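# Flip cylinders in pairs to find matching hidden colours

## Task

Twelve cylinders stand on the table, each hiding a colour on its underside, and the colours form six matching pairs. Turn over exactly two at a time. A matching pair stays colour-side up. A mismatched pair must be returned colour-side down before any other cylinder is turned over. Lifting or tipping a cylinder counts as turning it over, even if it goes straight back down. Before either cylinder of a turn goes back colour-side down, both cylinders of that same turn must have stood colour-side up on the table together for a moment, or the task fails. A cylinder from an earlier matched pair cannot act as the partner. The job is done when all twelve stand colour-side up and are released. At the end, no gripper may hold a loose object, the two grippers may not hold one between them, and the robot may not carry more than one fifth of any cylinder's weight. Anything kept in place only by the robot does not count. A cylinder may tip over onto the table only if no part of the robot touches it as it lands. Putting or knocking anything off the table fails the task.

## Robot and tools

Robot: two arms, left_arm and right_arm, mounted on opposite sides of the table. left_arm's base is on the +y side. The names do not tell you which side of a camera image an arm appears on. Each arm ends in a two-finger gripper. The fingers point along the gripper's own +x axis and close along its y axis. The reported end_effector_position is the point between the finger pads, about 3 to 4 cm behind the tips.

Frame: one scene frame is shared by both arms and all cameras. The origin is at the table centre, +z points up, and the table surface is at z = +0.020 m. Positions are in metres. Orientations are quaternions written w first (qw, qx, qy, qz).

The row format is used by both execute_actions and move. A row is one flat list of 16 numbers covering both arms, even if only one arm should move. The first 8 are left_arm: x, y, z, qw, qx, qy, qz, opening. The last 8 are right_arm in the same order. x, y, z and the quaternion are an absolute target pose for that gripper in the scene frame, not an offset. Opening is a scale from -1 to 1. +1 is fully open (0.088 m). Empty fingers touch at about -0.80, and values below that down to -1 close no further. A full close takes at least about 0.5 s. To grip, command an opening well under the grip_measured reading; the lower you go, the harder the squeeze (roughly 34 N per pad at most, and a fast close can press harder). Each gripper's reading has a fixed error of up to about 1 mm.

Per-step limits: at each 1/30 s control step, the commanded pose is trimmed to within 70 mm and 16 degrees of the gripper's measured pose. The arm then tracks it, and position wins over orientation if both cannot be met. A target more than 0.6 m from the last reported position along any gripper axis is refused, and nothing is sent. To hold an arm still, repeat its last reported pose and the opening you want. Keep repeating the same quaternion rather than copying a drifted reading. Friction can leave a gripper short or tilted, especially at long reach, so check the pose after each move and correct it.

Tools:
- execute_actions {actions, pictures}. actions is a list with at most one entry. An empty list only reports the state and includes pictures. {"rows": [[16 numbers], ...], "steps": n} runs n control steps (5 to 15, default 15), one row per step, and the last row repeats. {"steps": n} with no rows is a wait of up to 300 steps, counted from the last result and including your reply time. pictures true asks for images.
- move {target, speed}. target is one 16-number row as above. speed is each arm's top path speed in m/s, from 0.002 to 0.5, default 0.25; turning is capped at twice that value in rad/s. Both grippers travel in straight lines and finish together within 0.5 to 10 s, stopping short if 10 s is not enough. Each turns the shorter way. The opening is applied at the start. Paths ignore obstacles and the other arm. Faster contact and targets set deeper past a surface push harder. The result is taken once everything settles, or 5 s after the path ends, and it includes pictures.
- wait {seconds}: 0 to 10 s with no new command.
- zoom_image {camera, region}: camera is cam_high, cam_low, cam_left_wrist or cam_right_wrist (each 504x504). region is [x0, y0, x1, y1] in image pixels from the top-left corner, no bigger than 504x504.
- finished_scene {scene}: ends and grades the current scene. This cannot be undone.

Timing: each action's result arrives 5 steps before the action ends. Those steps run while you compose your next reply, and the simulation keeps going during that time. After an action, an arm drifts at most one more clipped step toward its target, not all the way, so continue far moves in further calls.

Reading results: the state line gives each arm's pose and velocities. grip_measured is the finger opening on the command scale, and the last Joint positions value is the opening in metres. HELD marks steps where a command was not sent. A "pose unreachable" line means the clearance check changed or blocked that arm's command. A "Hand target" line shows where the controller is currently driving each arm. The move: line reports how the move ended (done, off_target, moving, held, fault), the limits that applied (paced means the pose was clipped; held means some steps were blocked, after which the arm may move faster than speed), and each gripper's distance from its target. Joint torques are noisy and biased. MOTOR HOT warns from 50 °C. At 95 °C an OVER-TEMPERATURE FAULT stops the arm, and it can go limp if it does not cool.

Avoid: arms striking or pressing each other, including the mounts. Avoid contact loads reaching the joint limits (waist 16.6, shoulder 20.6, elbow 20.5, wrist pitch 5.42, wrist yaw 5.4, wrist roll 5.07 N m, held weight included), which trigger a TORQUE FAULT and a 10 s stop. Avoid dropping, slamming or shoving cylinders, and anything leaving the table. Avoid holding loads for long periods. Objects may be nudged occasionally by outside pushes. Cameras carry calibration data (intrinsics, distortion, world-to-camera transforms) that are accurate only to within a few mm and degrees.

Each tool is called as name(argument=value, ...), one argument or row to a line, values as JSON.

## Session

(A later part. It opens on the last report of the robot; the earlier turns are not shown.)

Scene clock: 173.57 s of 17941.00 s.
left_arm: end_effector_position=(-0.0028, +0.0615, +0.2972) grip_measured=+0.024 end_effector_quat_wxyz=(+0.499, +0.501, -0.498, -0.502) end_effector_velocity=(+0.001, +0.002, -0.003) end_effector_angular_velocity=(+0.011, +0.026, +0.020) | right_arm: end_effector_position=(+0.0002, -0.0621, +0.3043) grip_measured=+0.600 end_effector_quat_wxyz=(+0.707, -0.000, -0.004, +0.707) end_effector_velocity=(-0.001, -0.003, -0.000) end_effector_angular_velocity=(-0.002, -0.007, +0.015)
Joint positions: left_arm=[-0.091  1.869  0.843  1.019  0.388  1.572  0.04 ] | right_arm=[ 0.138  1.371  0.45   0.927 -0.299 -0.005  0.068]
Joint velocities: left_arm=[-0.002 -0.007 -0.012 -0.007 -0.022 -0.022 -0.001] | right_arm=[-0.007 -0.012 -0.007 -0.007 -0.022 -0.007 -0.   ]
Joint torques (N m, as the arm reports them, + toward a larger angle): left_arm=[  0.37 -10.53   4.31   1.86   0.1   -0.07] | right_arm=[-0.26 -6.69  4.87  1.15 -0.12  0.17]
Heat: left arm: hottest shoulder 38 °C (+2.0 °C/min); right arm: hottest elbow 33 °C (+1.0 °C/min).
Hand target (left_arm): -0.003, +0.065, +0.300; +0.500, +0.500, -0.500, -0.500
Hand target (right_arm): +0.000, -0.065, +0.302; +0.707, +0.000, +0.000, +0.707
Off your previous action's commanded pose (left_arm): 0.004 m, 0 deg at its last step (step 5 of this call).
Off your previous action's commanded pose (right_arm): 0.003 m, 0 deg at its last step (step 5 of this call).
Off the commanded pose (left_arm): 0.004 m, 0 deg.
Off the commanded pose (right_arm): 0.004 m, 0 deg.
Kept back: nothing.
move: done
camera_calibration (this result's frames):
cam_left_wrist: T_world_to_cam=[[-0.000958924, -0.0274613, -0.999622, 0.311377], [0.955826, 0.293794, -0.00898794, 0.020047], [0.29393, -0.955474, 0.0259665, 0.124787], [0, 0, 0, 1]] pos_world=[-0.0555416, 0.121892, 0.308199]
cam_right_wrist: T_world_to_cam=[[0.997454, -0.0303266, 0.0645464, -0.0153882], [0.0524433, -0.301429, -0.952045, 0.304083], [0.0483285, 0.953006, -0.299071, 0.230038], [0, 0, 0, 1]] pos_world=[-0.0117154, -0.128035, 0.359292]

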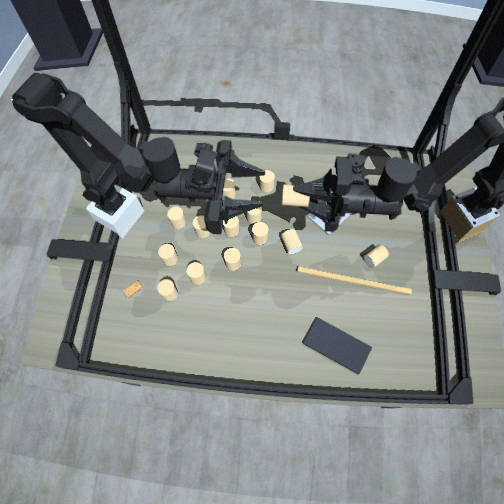

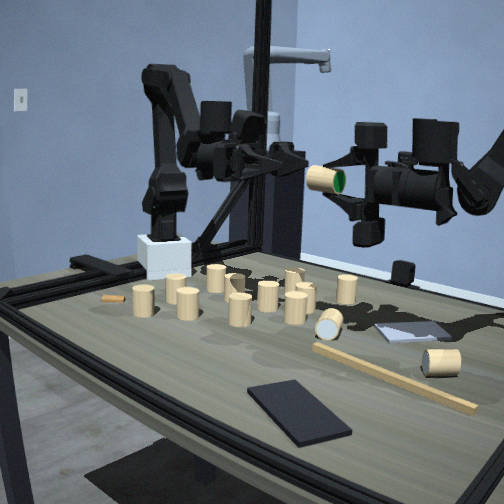

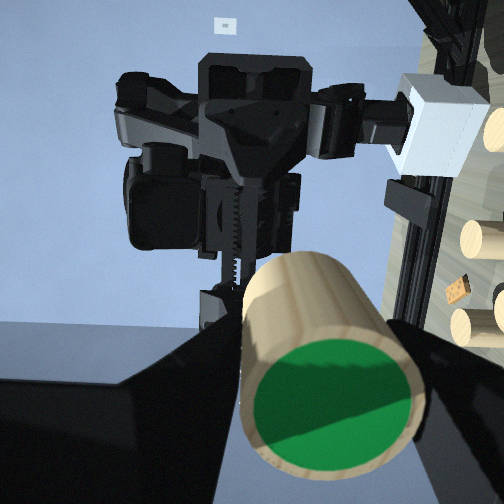

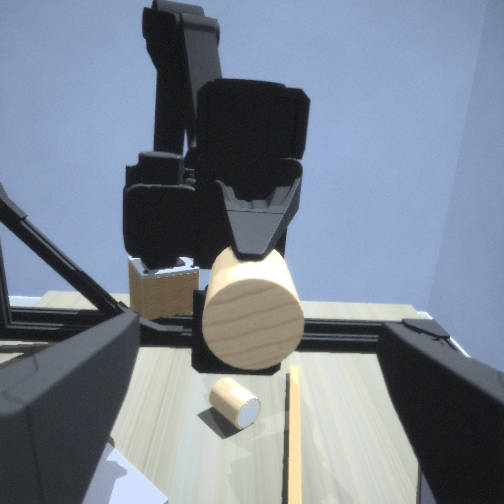

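A=green (A home -0.149,-0.246). All six colours known. Try B as second.

move(
  target=[0.15,0.33,0.16,0,0.707,0,-0.707,-0.3,-0.166,-0.13,0.14,0.5,-0.5,0.5,0.5,0.6],
  speed=0.5,
)

move(
  target=[0.15,0.33,0.075,0,0.707,0,-0.707,-0.3,-0.166,-0.13,0.14,0.5,-0.5,0.5,0.5,0.6],
  speed=0.2,
)

Scene clock: 176.00 s of 17941.00 s.
left_arm: end_effector_position=(+0.1499, +0.3282, +0.1600) grip_measured=+0.021 end_effector_quat_wxyz=(+0.007, +0.708, -0.000, -0.706) end_effector_velocity=(-0.001, +0.006, -0.002) end_effector_angular_velocity=(+0.045, +0.001, -0.009) | right_arm: end_effector_position=(-0.1633, -0.1323, +0.1429) grip_measured=+0.600 end_effector_quat_wxyz=(+0.500, -0.501, +0.494, +0.506) end_effector_velocity=(-0.001, -0.002, -0.001) end_effector_angular_velocity=(-0.023, +0.000, -0.005)
Joint positions: left_arm=[ 0.474  1.924  1.302 -0.94   0.006  2.515  0.04 ] | right_arm=[ 0.745  1.807  1.165 -0.92   0.004  0.296  0.068]
Joint velocities: left_arm=[-0.002  0.007  0.002 -0.022 -0.037  0.007 -0.   ] | right_arm=[ 0.002  0.012  0.012 -0.022 -0.007  0.007 -0.   ]
Joint torques (N m, as the arm reports them, + toward a larger angle): left_arm=[ 0.37 -7.6   5.94  0.16 -0.08  0.02] | right_arm=[ 0.33 -7.19  6.69 -0.07 -0.12  0.17]
Heat: left arm: hottest shoulder 38 °C (+2.0 °C/min); right arm: hottest elbow 33 °C (+1.0 °C/min).
Hand target (left_arm): +0.153, +0.328, +0.158; +0.004, +0.708, +0.002, -0.707
Hand target (right_arm): -0.165, -0.132, +0.141; +0.498, -0.502, +0.497, +0.503
Off the commanded pose (left_arm): 0.002 m, 1 deg.
Off the commanded pose (right_arm): 0.005 m, 1 deg.
Kept back: nothing.
move: done
camera_calibration (this result's frames):
cam_left_wrist: T_world_to_cam=[[-0.00872436, 0.999031, -0.0431437, -0.307114], [0.954698, 0.0211557, 0.296824, -0.164727], [0.297449, -0.0385996, -0.953957, 0.193676], [0, 0, 0, 1]] pos_world=[0.0969761, 0.317777, 0.220404]
cam_right_wrist: T_world_to_cam=[[0.996976, 0.0710378, 0.0315115, 0.17404], [0.0585044, -0.952976, 0.297346, -0.125933], [0.0511525, -0.294603, -0.95425, 0.185571], [0, 0, 0, 1]] pos_world=[-0.175639, -0.0777048, 0.209043]

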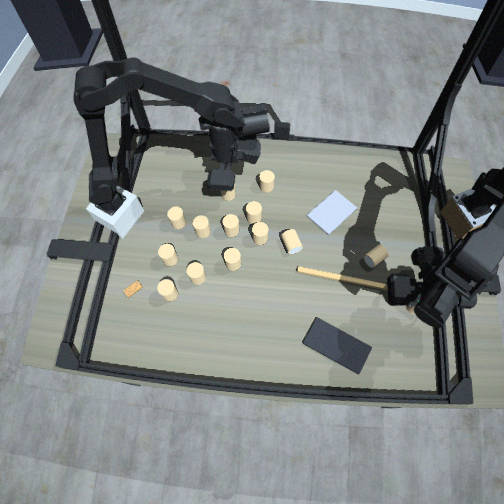

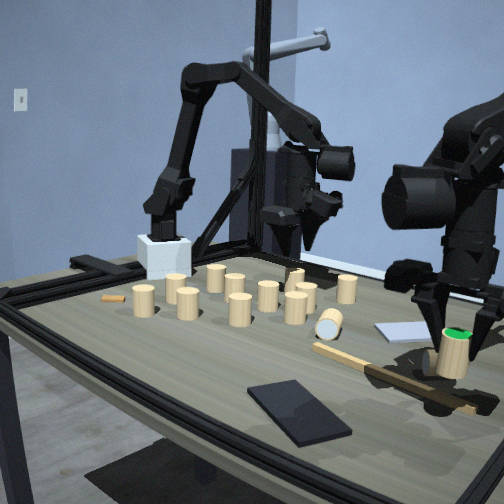

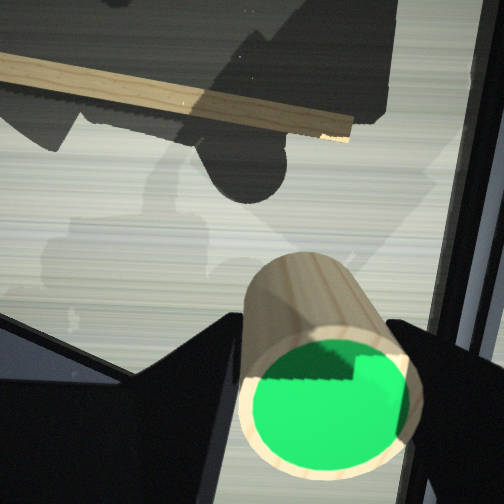

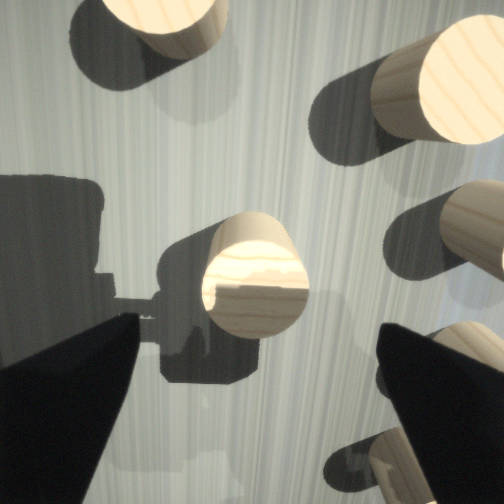

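Scene clock: 176.97 s of 17941.00 s.
left_arm: end_effector_position=(+0.1527, +0.3267, +0.0814) grip_measured=+0.020 end_effector_quat_wxyz=(+0.005, +0.712, -0.004, -0.702) end_effector_velocity=(+0.000, +0.000, -0.001) end_effector_angular_velocity=(+0.005, -0.006, -0.010) | right_arm: end_effector_position=(-0.1644, -0.1309, +0.1416) grip_measured=+0.600 end_effector_quat_wxyz=(+0.501, -0.499, +0.497, +0.502) end_effector_velocity=(+0.002, -0.002, +0.000) end_effector_angular_velocity=(-0.009, +0.005, +0.000)
Joint positions: left_arm=[ 0.474  2.077  1.172 -0.647  0.003  2.523  0.04 ] | right_arm=[ 0.746  1.817  1.173 -0.92   0.002  0.307  0.068]
Joint velocities: left_arm=[-0.002  0.002 -0.002  0.007 -0.007  0.007 -0.   ] | right_arm=[-0.007 -0.002 -0.002 -0.007 -0.007 -0.007 -0.   ]
Joint torques (N m, as the arm reports them, + toward a larger angle): left_arm=[ 0.05 -7.29  3.45  0.55 -0.11  0.1 ] | right_arm=[ 0.28 -7.32  6.71 -0.07 -0.12  0.17]
Heat: left arm: hottest shoulder 38 °C (+2.0 °C/min); right arm: hottest elbow 33 °C (+1.0 °C/min).
Hand target (left_arm): +0.150, +0.330, +0.075; +0.000, +0.707, -0.000, -0.707
Hand target (right_arm): -0.166, -0.130, +0.140; +0.500, -0.500, +0.500, +0.500
Off the commanded pose (left_arm): 0.008 m, 1 deg.
Off the commanded pose (right_arm): 0.002 m, 0 deg.
Kept back: nothing.
move: done
camera_calibration (this result's frames):
cam_left_wrist: T_world_to_cam=[[-0.000699368, 0.998924, -0.0463745, -0.309952], [0.951836, 0.0148837, 0.306245, -0.142369], [0.306606, -0.0439268, -0.950823, 0.117899], [0, 0, 0, 1]] pos_world=[0.0991465, 0.316917, 0.141327]
cam_right_wrist: T_world_to_cam=[[0.997654, 0.0612519, 0.0305783, 0.174018], [0.0492864, -0.952613, 0.300166, -0.125997], [0.047515, -0.297955, -0.953397, 0.183699], [0, 0, 0, 1]] pos_world=[-0.176128, -0.0759512, 0.207637]

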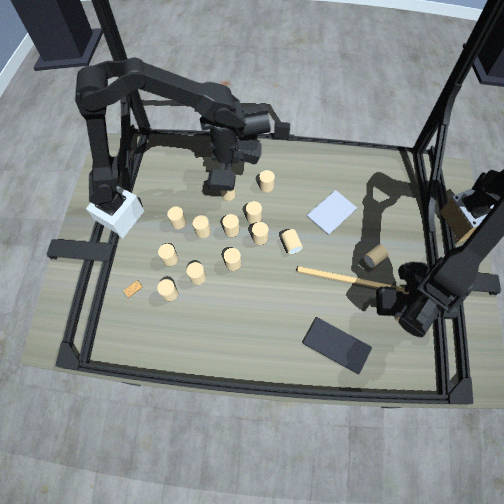

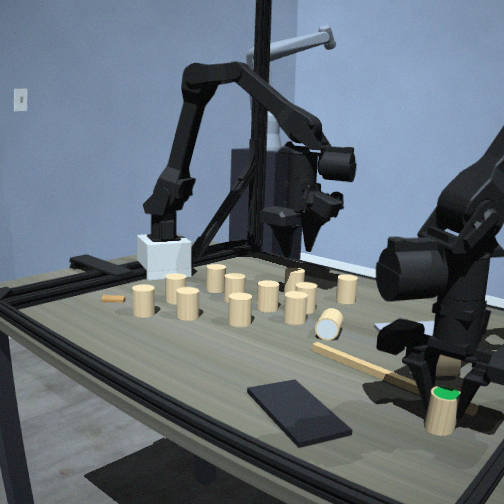

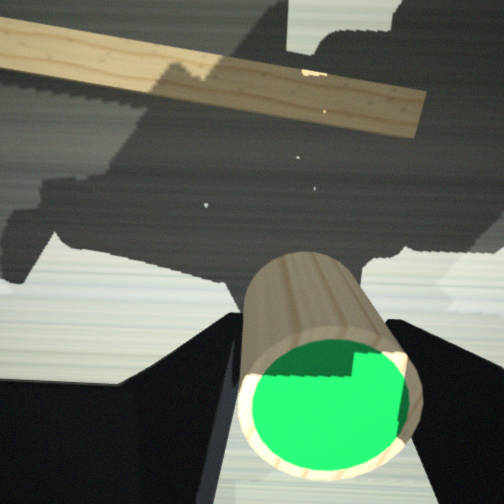

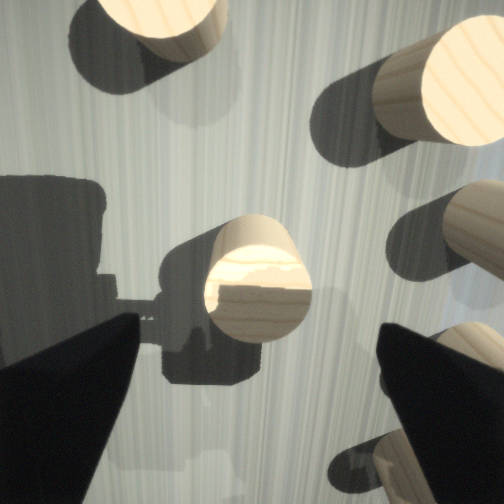

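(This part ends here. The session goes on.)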